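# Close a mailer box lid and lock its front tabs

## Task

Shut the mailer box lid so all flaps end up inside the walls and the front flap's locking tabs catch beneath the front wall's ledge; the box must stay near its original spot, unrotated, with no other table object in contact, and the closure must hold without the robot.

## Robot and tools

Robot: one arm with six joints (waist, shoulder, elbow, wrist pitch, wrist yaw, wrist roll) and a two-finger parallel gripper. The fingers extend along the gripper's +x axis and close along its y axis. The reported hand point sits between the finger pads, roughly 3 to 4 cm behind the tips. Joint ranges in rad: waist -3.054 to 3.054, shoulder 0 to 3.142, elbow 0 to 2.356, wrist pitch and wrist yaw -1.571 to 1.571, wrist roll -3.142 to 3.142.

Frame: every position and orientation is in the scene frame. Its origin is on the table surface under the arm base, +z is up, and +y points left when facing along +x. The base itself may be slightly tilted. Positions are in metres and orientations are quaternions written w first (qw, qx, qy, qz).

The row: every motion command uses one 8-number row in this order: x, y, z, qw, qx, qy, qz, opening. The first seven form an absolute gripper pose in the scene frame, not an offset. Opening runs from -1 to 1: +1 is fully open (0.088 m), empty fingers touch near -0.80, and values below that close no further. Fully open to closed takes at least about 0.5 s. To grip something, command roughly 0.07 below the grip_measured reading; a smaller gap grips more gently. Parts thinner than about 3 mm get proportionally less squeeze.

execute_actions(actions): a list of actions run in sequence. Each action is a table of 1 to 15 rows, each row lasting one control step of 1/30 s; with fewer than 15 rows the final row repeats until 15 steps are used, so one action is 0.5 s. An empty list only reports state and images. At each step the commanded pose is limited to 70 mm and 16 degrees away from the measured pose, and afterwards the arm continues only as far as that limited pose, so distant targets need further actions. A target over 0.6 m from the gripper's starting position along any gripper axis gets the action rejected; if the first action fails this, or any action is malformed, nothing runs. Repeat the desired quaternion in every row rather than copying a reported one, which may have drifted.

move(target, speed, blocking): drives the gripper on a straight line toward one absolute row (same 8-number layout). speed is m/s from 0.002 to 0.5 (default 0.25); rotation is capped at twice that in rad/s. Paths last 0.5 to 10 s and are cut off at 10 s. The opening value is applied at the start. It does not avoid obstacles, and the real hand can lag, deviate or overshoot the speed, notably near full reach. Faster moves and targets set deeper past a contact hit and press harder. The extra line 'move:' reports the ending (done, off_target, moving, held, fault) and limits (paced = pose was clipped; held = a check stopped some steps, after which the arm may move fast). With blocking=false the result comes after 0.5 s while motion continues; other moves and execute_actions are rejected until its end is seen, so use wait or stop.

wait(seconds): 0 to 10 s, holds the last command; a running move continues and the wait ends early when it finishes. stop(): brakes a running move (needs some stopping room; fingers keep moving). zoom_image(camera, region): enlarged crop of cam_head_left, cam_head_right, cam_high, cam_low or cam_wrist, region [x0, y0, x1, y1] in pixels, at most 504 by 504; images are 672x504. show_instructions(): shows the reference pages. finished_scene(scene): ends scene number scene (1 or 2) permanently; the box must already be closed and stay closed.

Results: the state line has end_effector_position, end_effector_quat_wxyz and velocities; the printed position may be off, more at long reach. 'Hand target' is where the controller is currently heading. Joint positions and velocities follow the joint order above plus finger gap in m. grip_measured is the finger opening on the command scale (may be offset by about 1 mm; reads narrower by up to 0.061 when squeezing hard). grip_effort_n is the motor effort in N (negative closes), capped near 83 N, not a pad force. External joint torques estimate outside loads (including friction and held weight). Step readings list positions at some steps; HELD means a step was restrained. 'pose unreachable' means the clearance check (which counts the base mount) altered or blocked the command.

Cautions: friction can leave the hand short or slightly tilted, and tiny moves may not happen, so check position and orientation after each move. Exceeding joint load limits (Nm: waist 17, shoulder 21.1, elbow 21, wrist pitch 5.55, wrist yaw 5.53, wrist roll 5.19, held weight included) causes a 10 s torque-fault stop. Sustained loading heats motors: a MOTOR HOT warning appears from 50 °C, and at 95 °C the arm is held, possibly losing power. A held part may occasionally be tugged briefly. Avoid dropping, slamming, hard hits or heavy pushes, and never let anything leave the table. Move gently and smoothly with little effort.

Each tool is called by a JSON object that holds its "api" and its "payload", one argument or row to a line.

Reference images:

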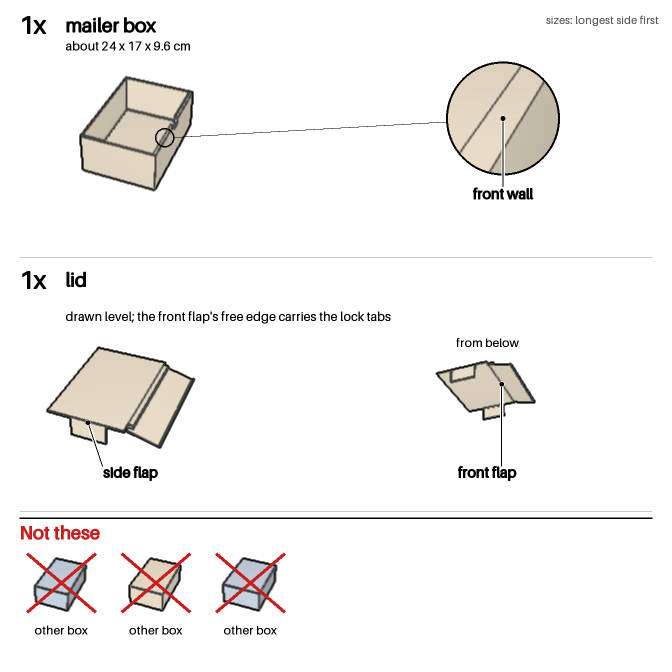

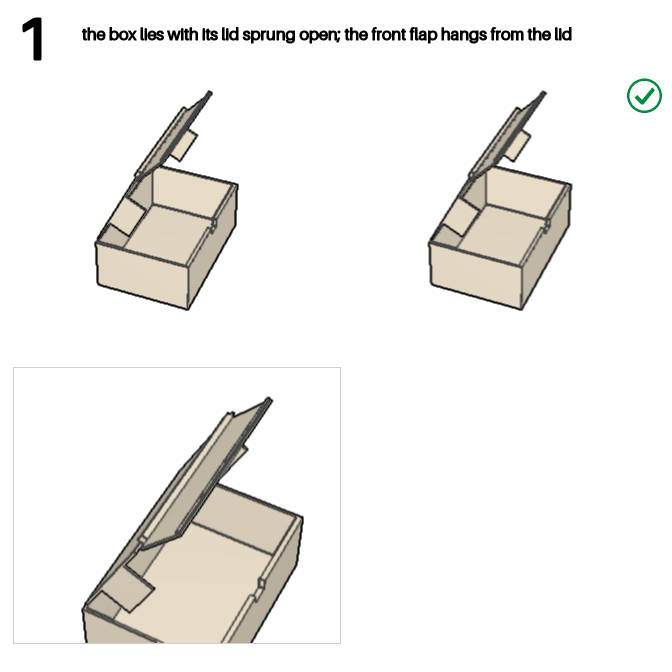

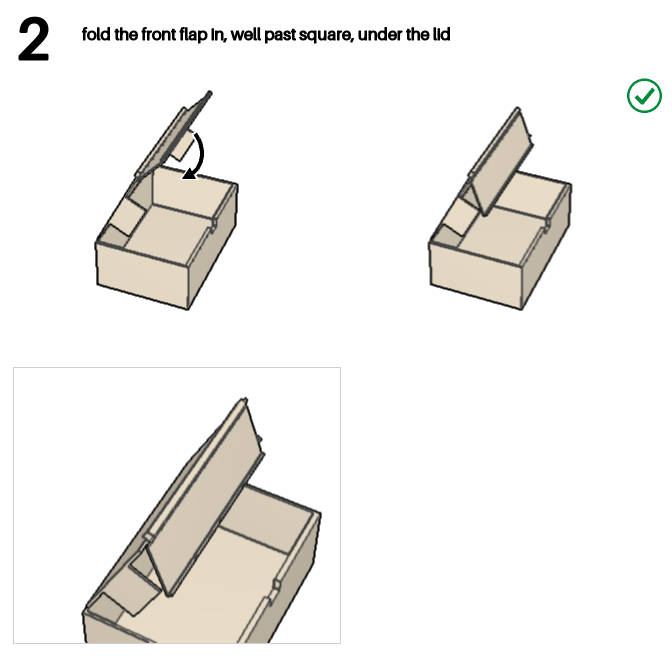

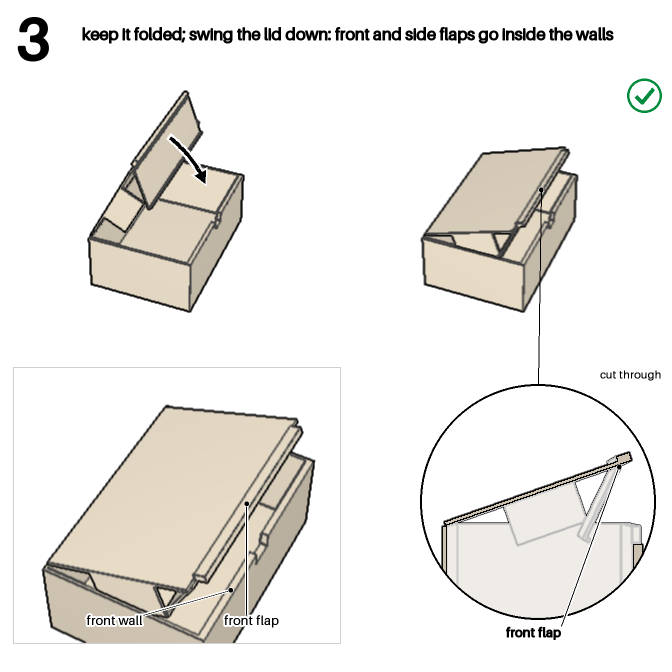

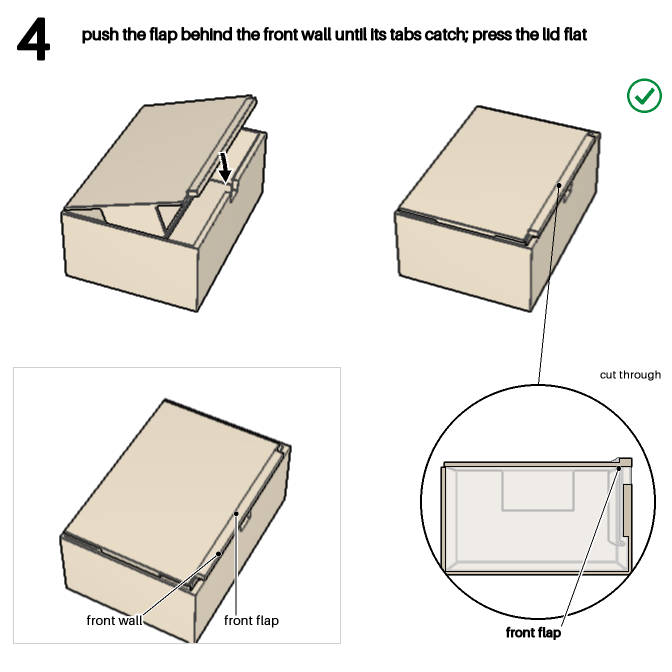

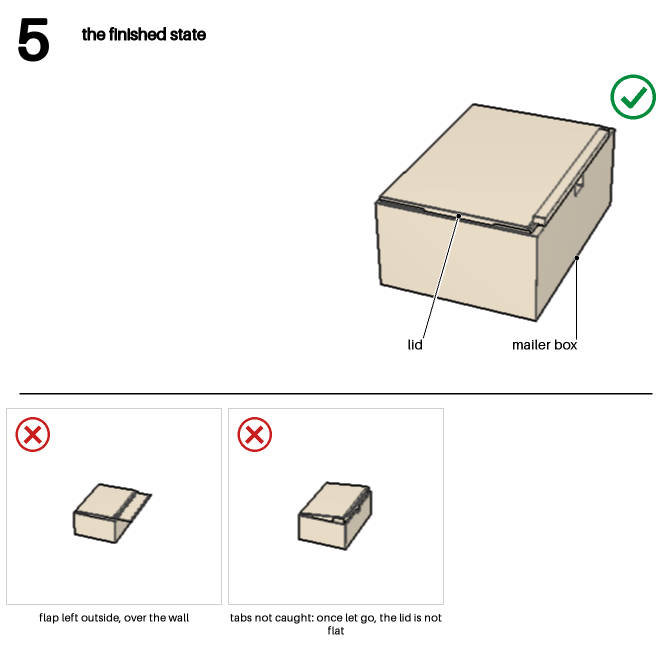

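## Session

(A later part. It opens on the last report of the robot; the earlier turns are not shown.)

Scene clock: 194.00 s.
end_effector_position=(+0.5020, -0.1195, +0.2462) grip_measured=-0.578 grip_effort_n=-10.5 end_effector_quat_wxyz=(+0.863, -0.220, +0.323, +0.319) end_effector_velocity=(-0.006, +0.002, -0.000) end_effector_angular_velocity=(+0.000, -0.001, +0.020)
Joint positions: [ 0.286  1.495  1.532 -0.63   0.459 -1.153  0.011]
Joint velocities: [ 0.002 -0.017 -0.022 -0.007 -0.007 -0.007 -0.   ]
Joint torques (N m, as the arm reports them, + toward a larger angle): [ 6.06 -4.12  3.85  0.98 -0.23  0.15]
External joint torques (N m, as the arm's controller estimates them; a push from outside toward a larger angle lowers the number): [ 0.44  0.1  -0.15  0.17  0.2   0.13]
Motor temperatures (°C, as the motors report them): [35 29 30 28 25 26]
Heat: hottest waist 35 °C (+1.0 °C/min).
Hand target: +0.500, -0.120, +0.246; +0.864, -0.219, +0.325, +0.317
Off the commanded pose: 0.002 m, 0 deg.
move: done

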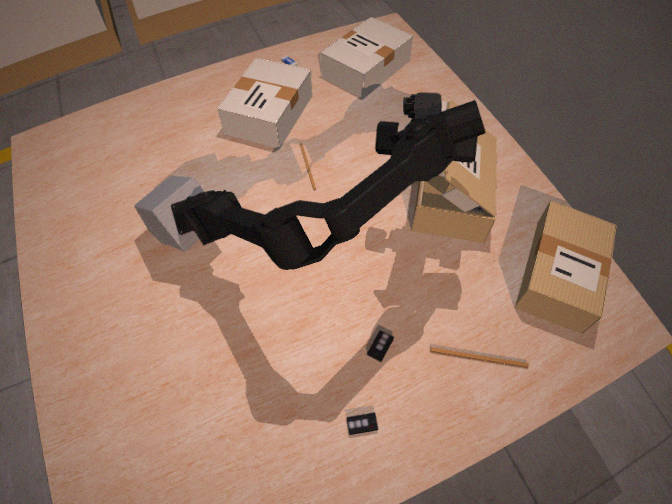

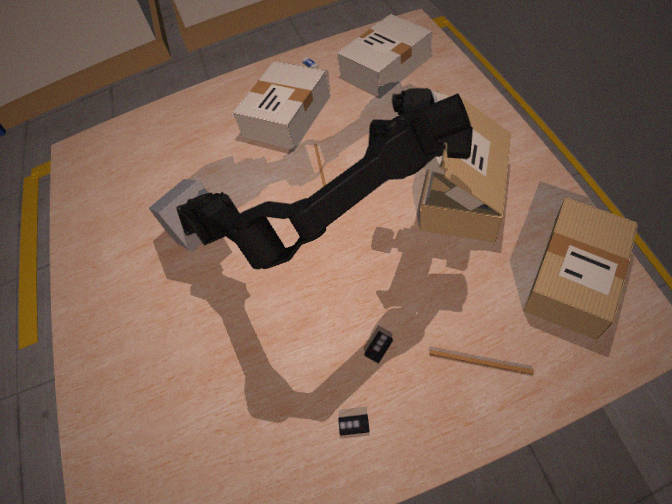

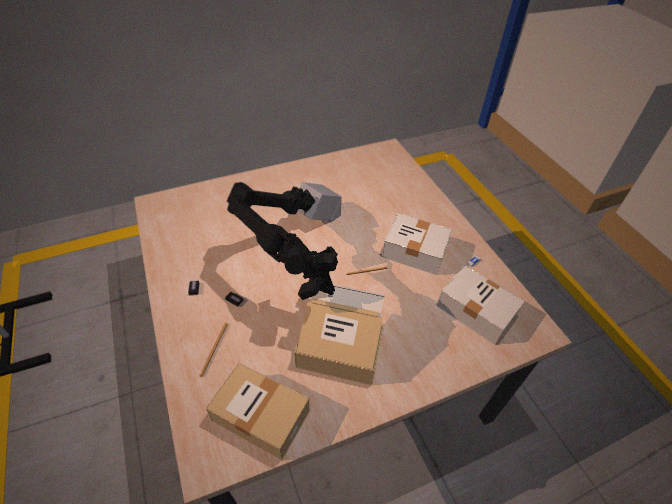

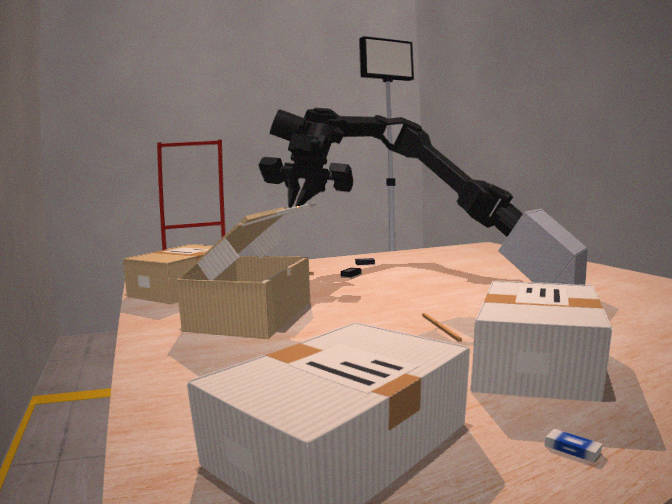

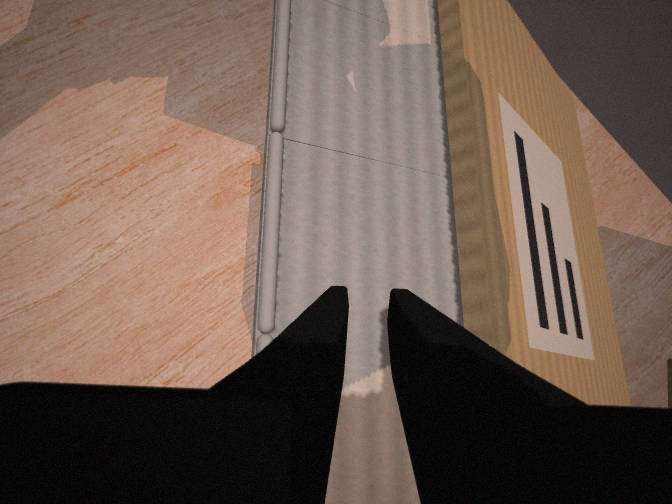

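{"api": "move", "payload": {
  "target": [0.50,-0.098,0.238,0.847,-0.422,0.292,0.145,-0.58]
}}

{"api": "move", "payload": {
  "target": [0.513,-0.11,0.245,0.847,-0.422,0.292,0.145,0.3]
}}

{"api": "move", "payload": {
  "target": [0.502,-0.079,0.18,0.847,-0.422,0.292,0.145,1],
  "speed": 0.07
}}

Scene clock: 205.00 s.
end_effector_position=(+0.5015, -0.1021, +0.2416) grip_measured=-0.578 grip_effort_n=-10.0 end_effector_quat_wxyz=(+0.850, -0.417, +0.290, +0.141) end_effector_velocity=(+0.001, +0.003, +0.003) end_effector_angular_velocity=(-0.012, -0.028, +0.018)
Joint positions: [ 0.4    1.445  1.045  0.292  0.8   -1.672  0.011]
Joint velocities: [ 0.002 -0.002 -0.017  0.037 -0.022 -0.037 -0.   ]
Joint torques (N m, as the arm reports them, + toward a larger angle): [ 5.96 -2.15  4.02  1.17 -0.21 -0.12]
External joint torques (N m, as the arm's controller estimates them; a push from outside toward a larger angle lowers the number): [ 0.32  1.21 -0.09  0.22  0.18 -0.16]
Motor temperatures (°C, as the motors report them): [35 29 30 28 25 26]
Heat: hottest waist 35 °C (+0.0 °C/min).
Hand target: +0.500, -0.098, +0.238; +0.846, -0.422, +0.292, +0.145
Off the commanded pose: 0.006 m, 1 deg.
move: done

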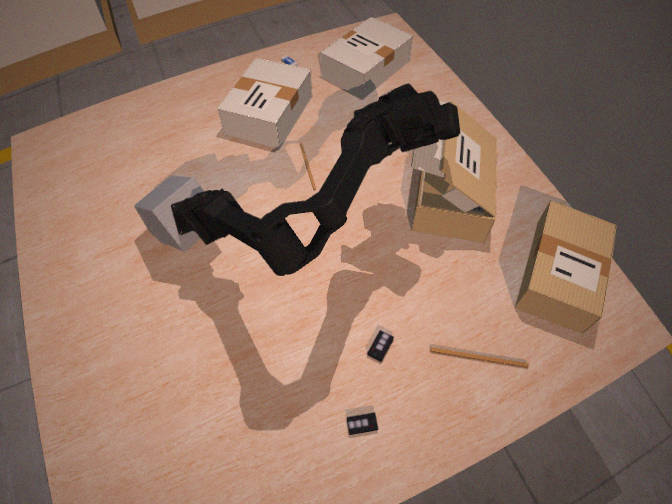

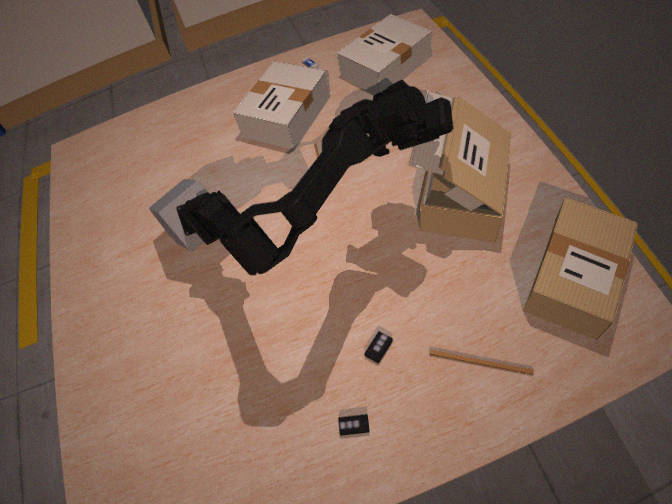

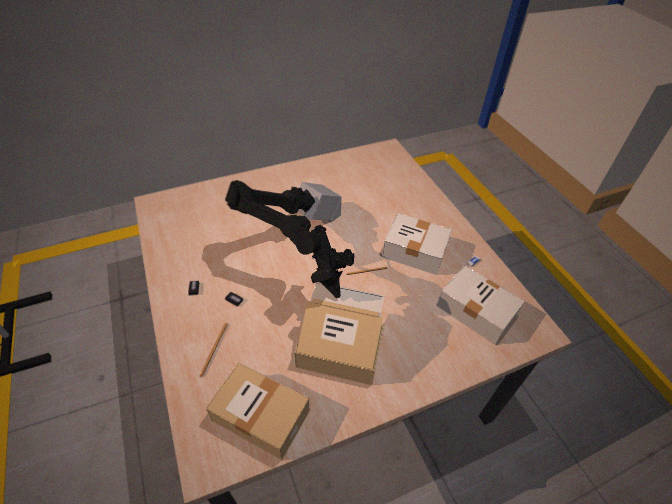

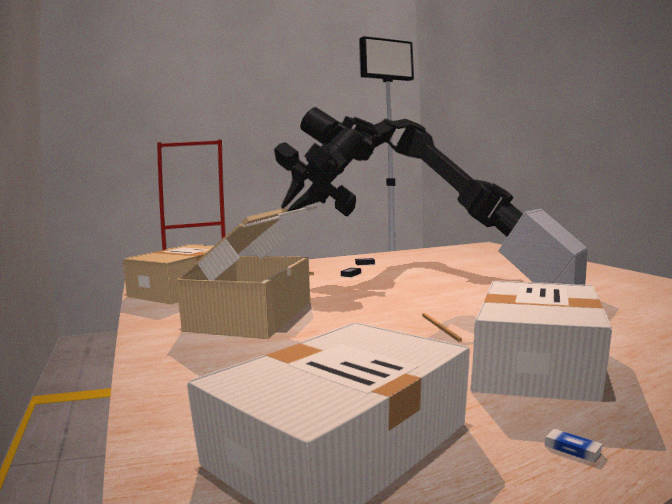

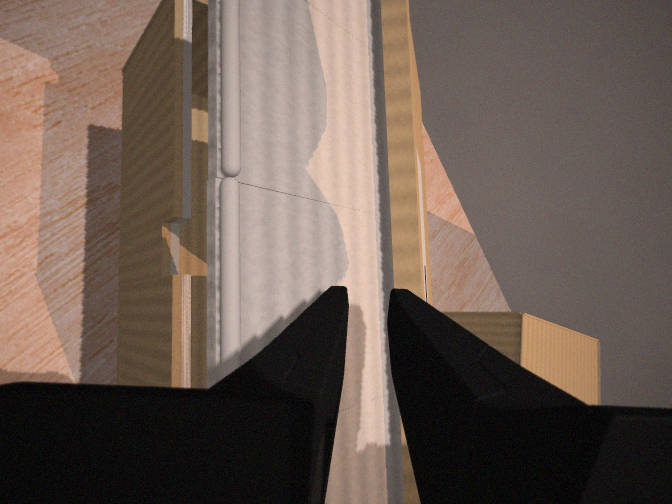

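Scene clock: 205.77 s.
end_effector_position=(+0.5111, -0.1109, +0.2467) grip_measured=+0.295 grip_effort_n=17.4 end_effector_quat_wxyz=(+0.848, -0.419, +0.291, +0.142) end_effector_velocity=(+0.001, -0.001, -0.002) end_effector_angular_velocity=(+0.003, +0.007, +0.005)
Joint positions: [ 0.392  1.459  1.109  0.241  0.795 -1.677  0.053]
Joint velocities: [-0.007  0.002  0.012 -0.022 -0.007  0.007  0.001]
Joint torques (N m, as the arm reports them, + toward a larger angle): [ 5.58 -2.21  5.71  0.76 -0.55 -0.06]
External joint torques (N m, as the arm's controller estimates them; a push from outside toward a larger angle lowers the number): [-0.16  1.24  1.59 -0.19 -0.15 -0.1 ]
Motor temperatures (°C, as the motors report them): [35 29 30 28 25 26]
Heat: hottest waist 35 °C (+0.0 °C/min).
Hand target: +0.513, -0.110, +0.245; +0.846, -0.422, +0.292, +0.145
Off the commanded pose: 0.003 m, 0 deg.
move: done

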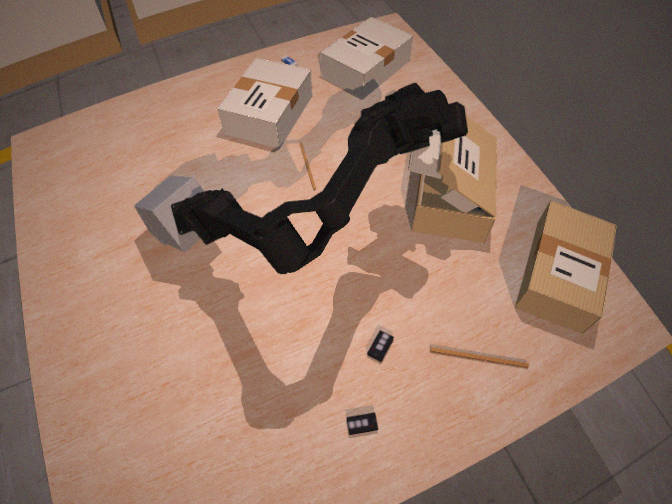

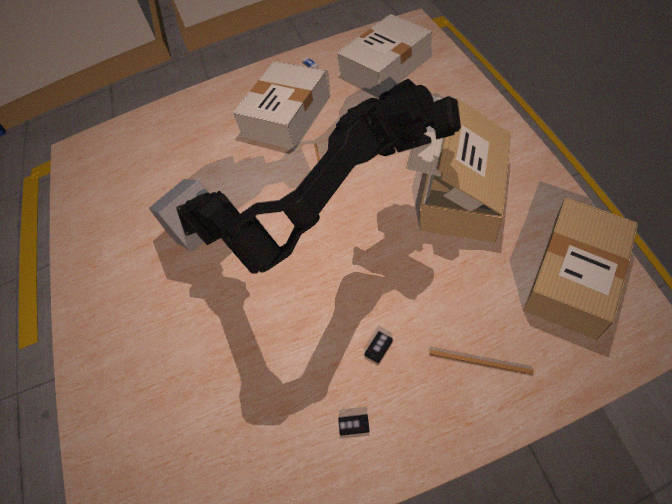

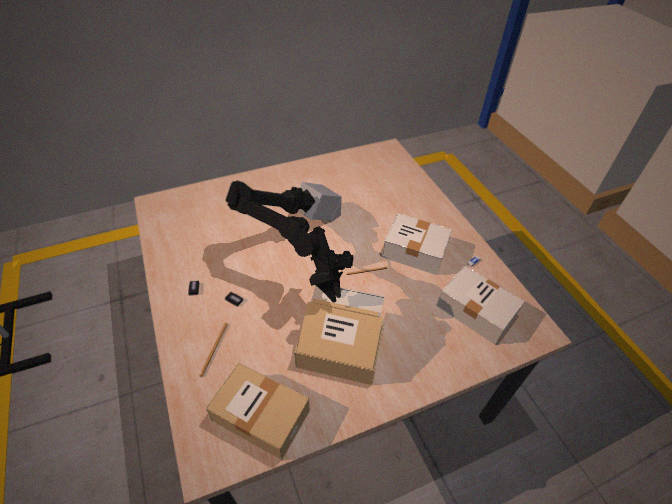

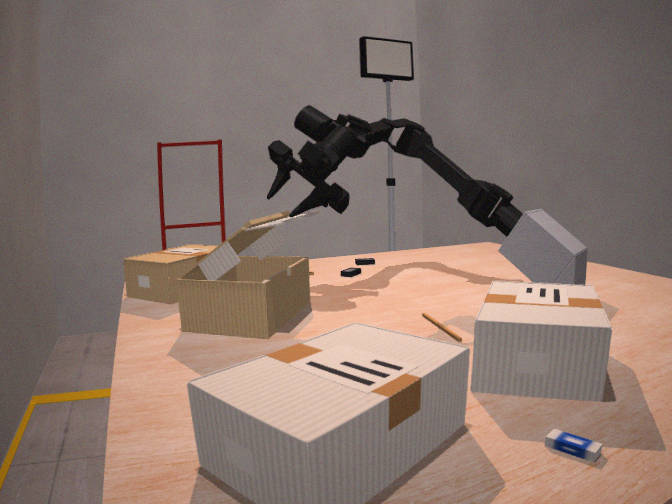

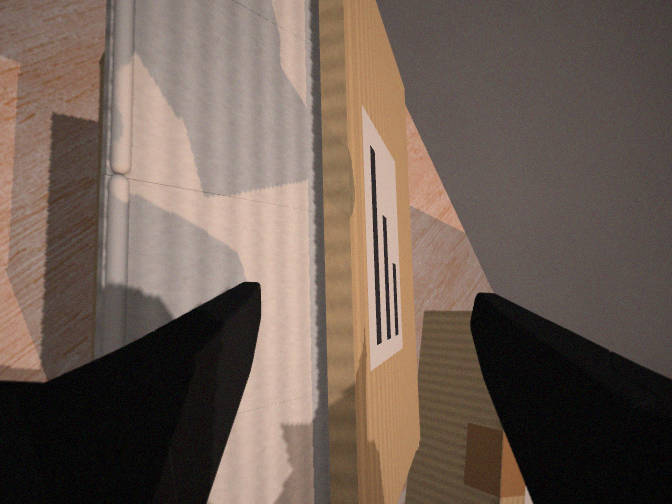

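Scene clock: 207.20 s.
end_effector_position=(+0.5033, -0.0834, +0.1851) grip_measured=+0.996 grip_effort_n=17.4 end_effector_quat_wxyz=(+0.849, -0.418, +0.291, +0.139) end_effector_velocity=(+0.003, -0.006, +0.002) end_effector_angular_velocity=(+0.001, -0.020, -0.025)
Joint positions: [ 0.283  1.536  0.934  0.511  0.688 -1.692  0.088]
Joint velocities: [-0.007 -0.002 -0.002  0.037 -0.007 -0.007 -0.   ]
Joint torques (N m, as the arm reports them, + toward a larger angle): [ 5.93 -2.63  3.57  1.16 -0.53 -0.08]
External joint torques (N m, as the arm's controller estimates them; a push from outside toward a larger angle lowers the number): [ 0.02  1.67 -0.33  0.17 -0.14 -0.12]
Motor temperatures (°C, as the motors report them): [35 29 30 28 25 26]
Heat: hottest waist 35 °C (+0.0 °C/min).
Hand target: +0.502, -0.079, +0.180; +0.846, -0.421, +0.292, +0.145
Off the commanded pose: 0.007 m, 1 deg.
move: done

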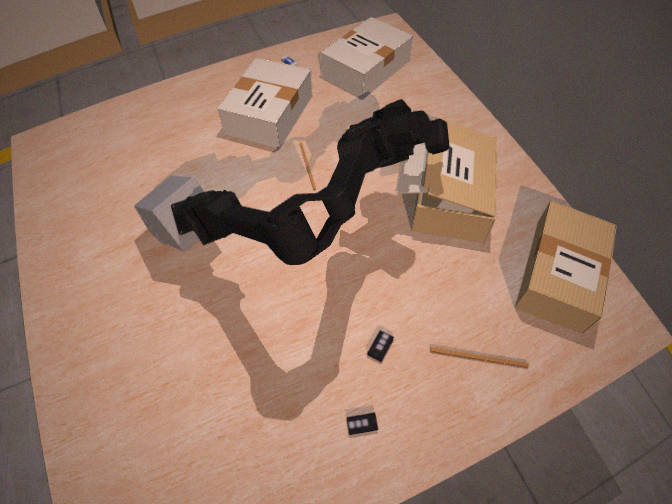

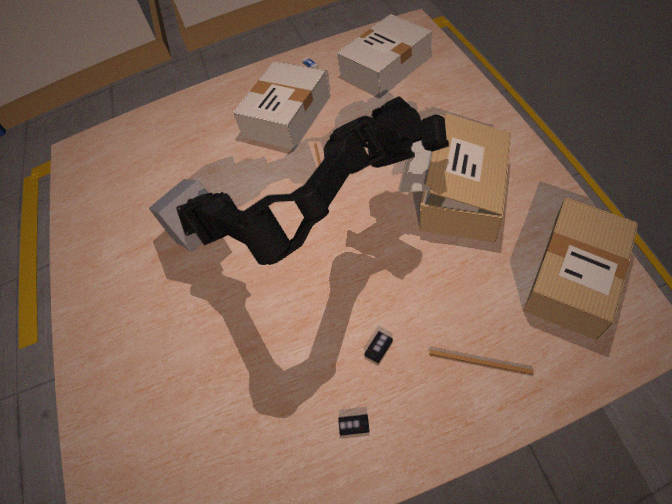

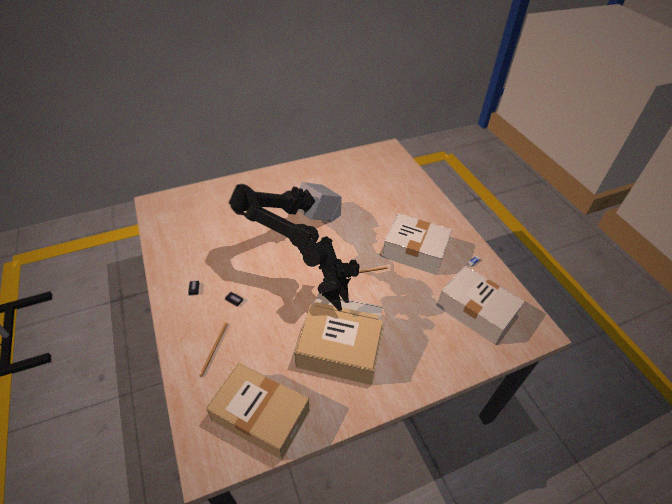

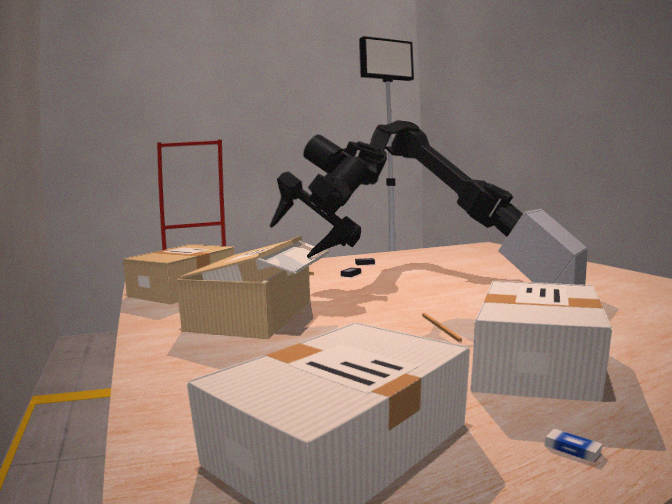

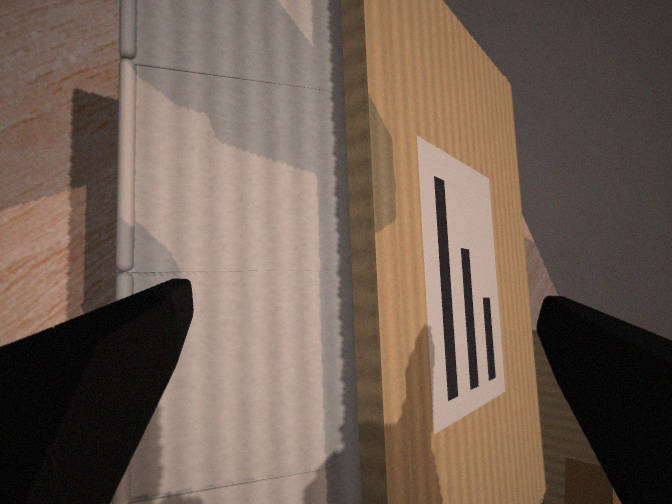

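Centered now. Repeat the fulcrum sequence.

{"api": "move", "payload": {
  "target": [0.498,-0.075,0.128,0.847,-0.422,0.292,0.145,1],
  "speed": 0.05
}}

{"api": "move", "payload": {
  "target": [0.512,-0.092,0.142,0.847,-0.422,0.292,0.145,1],
  "speed": 0.03
}}

{"api": "move", "payload": {
  "target": [0.527,-0.106,0.176,0.847,-0.422,0.292,0.145,1],
  "speed": 0.03
}}

Scene clock: 213.60 s.
end_effector_position=(+0.5021, -0.0824, +0.1389) grip_measured=+0.996 grip_effort_n=17.4 end_effector_quat_wxyz=(+0.853, -0.417, +0.287, +0.131) end_effector_velocity=(+0.001, +0.005, -0.003) end_effector_angular_velocity=(-0.001, -0.023, +0.041)
Joint positions: [ 0.164  1.607  0.864  0.678  0.564 -1.707  0.088]
Joint velocities: [-0.012  0.007 -0.007  0.007 -0.051 -0.022 -0.   ]
Joint torques (N m, as the arm reports them, + toward a larger angle): [ 5.47 -2.44  2.56  0.85 -0.57 -0.1 ]
External joint torques (N m, as the arm's controller estimates them; a push from outside toward a larger angle lowers the number): [-0.58  2.37 -0.79 -0.13 -0.14 -0.13]
Motor temperatures (°C, as the motors report them): [35 29 30 28 25 26]
Heat: hottest waist 35 °C (+0.0 °C/min).
Hand target: +0.498, -0.075, +0.128; +0.846, -0.421, +0.292, +0.145
Off the commanded pose: 0.014 m, 2 deg.
move: off_target

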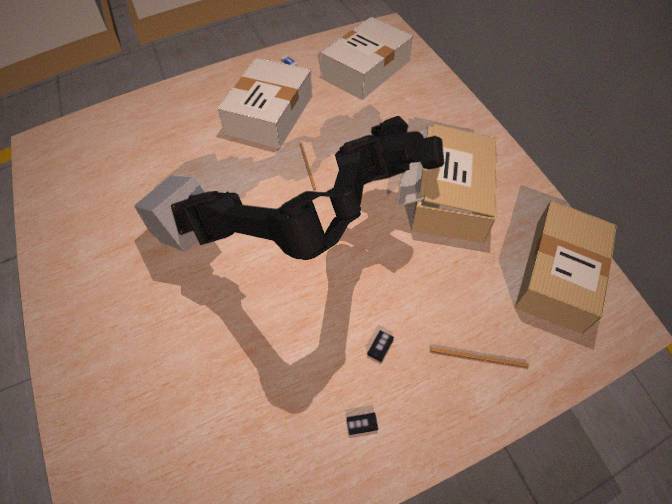

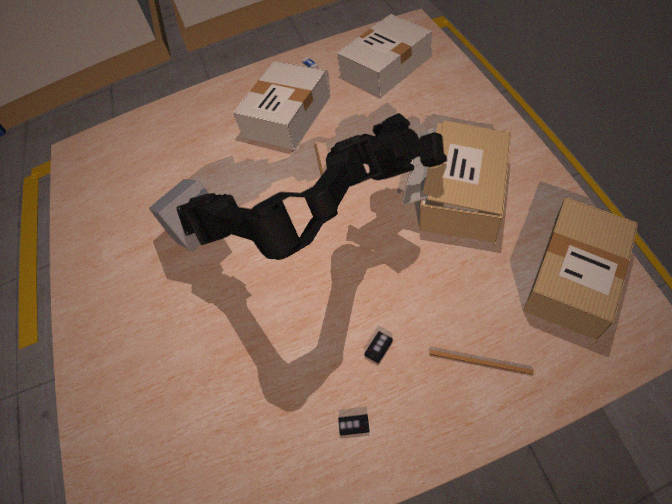

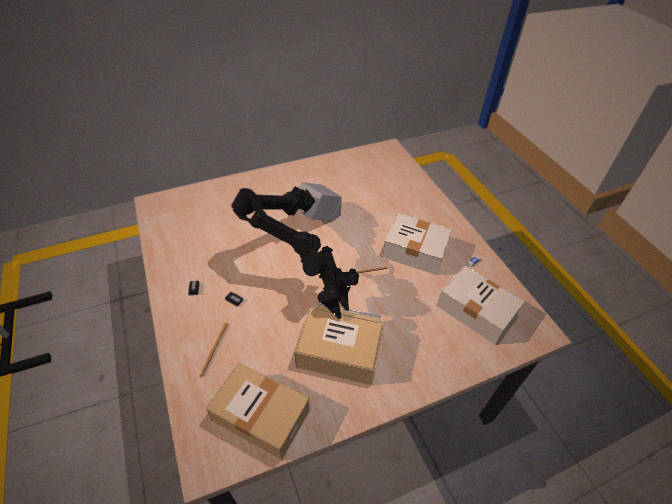

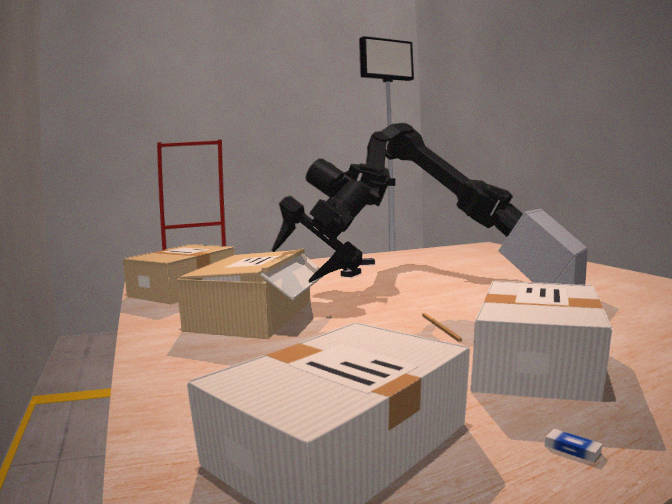

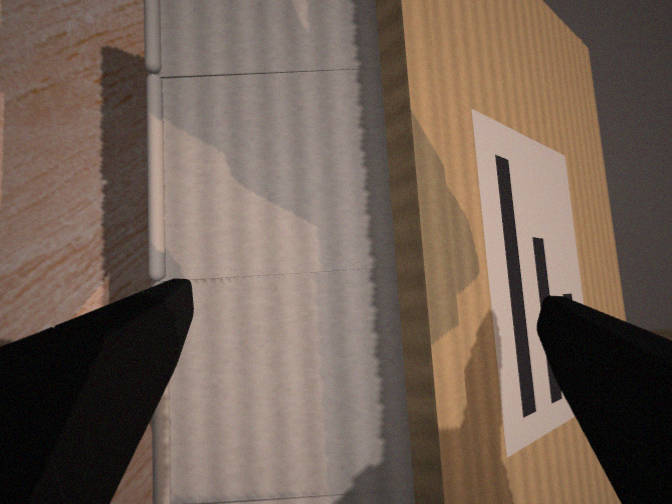

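Scene clock: 214.50 s.
end_effector_position=(+0.5104, -0.0864, +0.1406) grip_measured=+0.996 grip_effort_n=17.4 end_effector_quat_wxyz=(+0.846, -0.421, +0.291, +0.149) end_effector_velocity=(-0.001, +0.000, -0.001) end_effector_angular_velocity=(-0.016, +0.010, +0.034)
Joint positions: [ 0.161  1.605  0.928  0.572  0.562 -1.708  0.088]
Joint velocities: [-0.002 -0.007  0.007 -0.037 -0.007 -0.022 -0.   ]
Joint torques (N m, as the arm reports them, + toward a larger angle): [ 5.8  -4.97  5.15  0.82 -0.48 -0.09]
External joint torques (N m, as the arm's controller estimates them; a push from outside toward a larger angle lowers the number): [-0.36  0.01  1.63 -0.16 -0.07 -0.13]
Motor temperatures (°C, as the motors report them): [35 29 30 28 25 26]
Heat: hottest waist 35 °C (+0.0 °C/min).
Hand target: +0.512, -0.092, +0.142; +0.846, -0.422, +0.292, +0.145
Off the commanded pose: 0.006 m, 1 deg.
move: done

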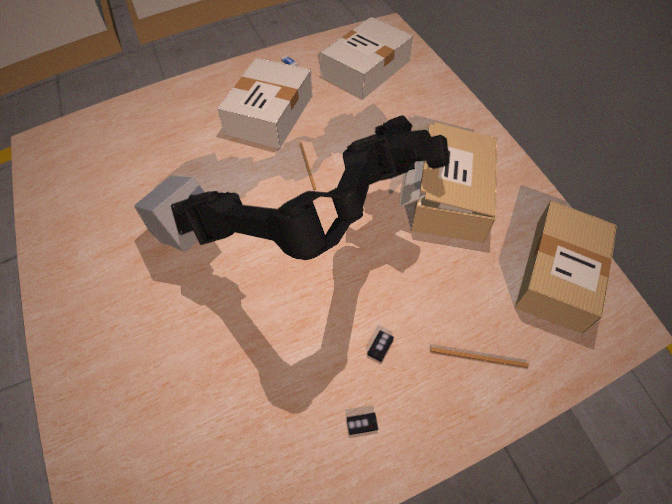

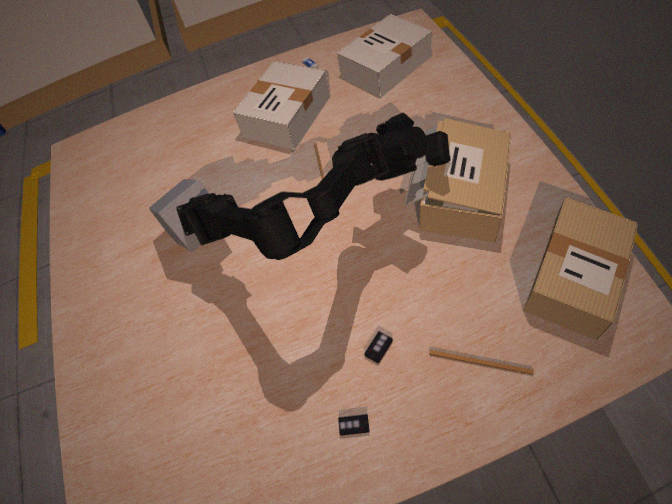

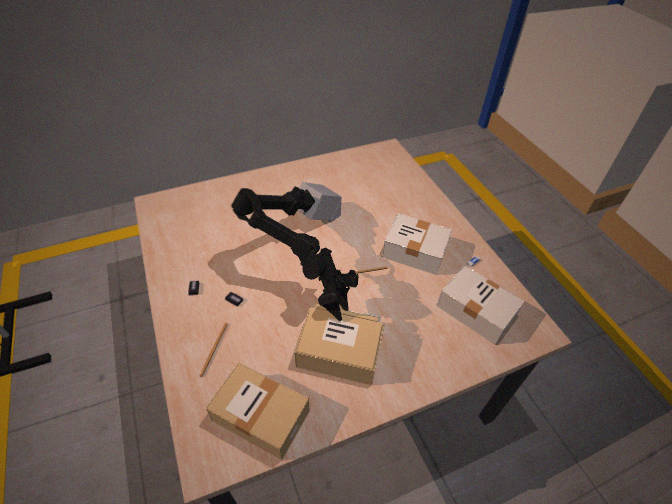

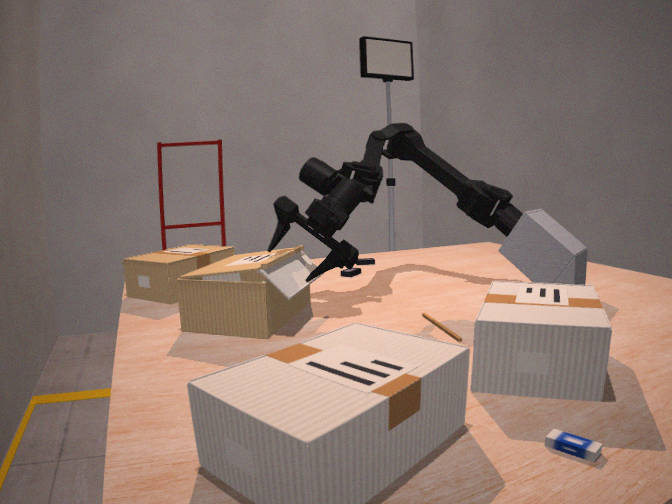

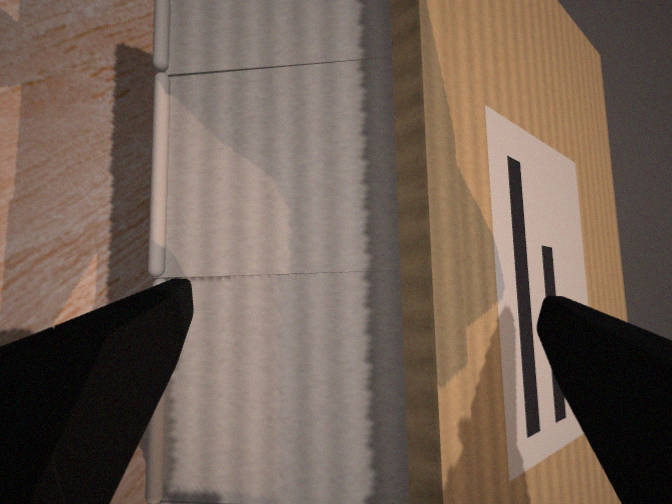

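Scene clock: 216.30 s.
end_effector_position=(+0.5259, -0.0992, +0.1732) grip_measured=+0.996 grip_effort_n=17.0 end_effector_quat_wxyz=(+0.845, -0.424, +0.288, +0.153) end_effector_velocity=(-0.000, +0.003, -0.000) end_effector_angular_velocity=(-0.010, -0.004, +0.038)
Joint positions: [ 0.212  1.575  1.044  0.418  0.607 -1.708  0.088]
Joint velocities: [-0.002 -0.002  0.002 -0.022 -0.022 -0.022 -0.   ]
Joint torques (N m, as the arm reports them, + toward a larger angle): [ 6.32 -5.09  5.63  0.89 -0.12  0.13]
External joint torques (N m, as the arm's controller estimates them; a push from outside toward a larger angle lowers the number): [ 0.08 -0.26  1.78 -0.08  0.29  0.09]
Motor temperatures (°C, as the motors report them): [36 29 30 28 25 26]
Heat: hottest waist 36 °C (+1.0 °C/min).
Hand target: +0.527, -0.106, +0.176; +0.846, -0.422, +0.292, +0.145
Off the commanded pose: 0.007 m, 1 deg.
move: done

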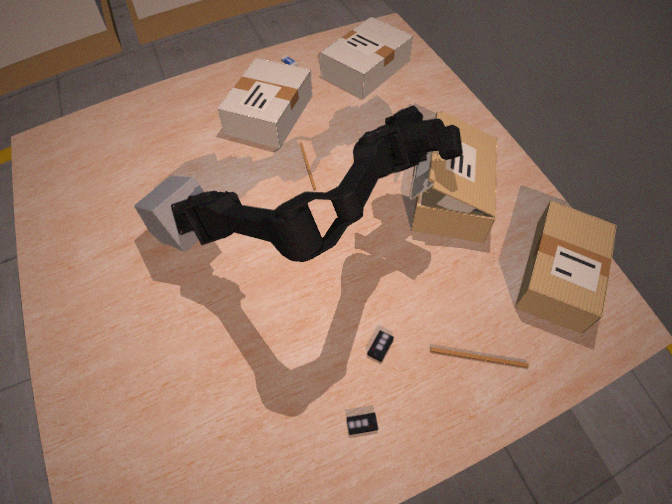

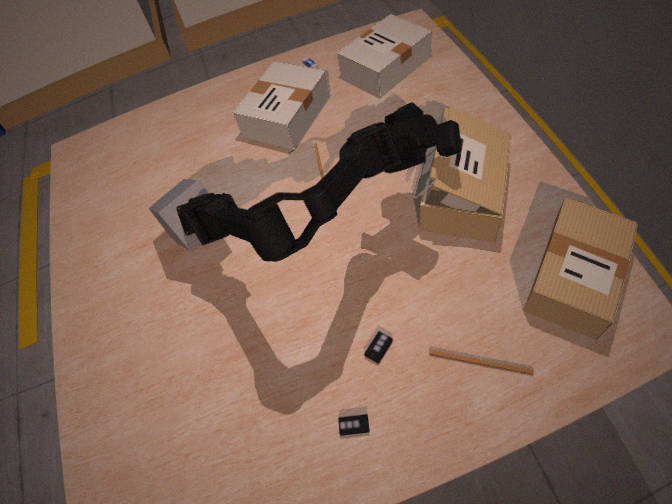

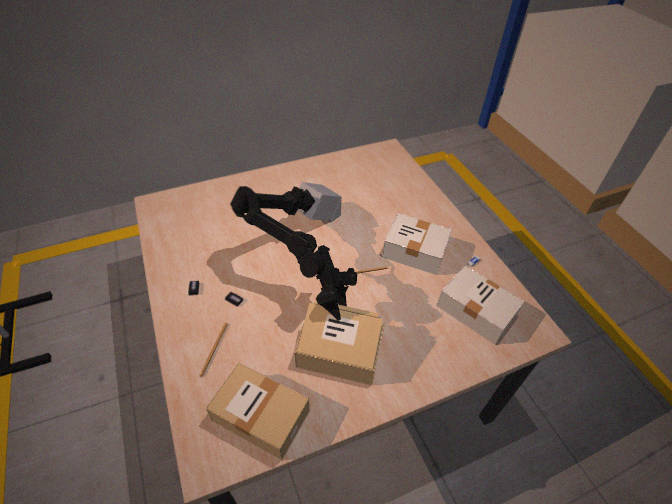

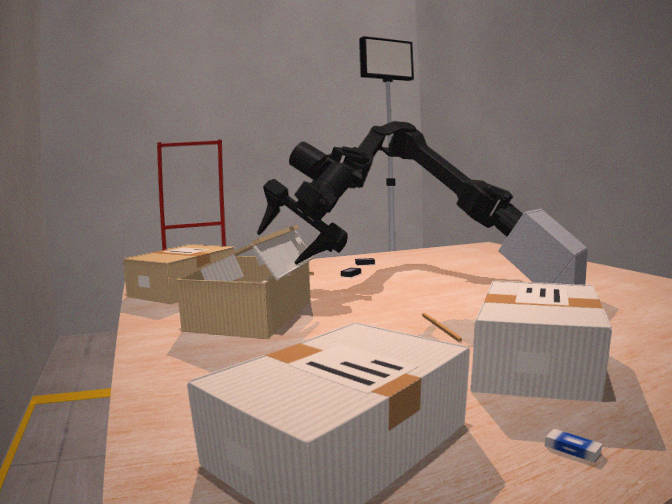

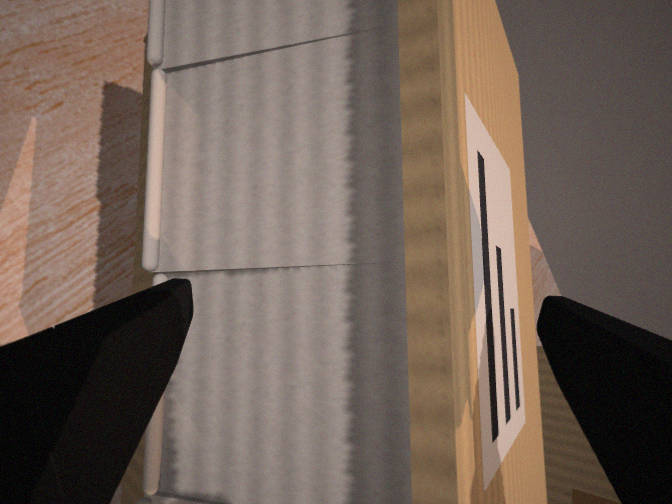

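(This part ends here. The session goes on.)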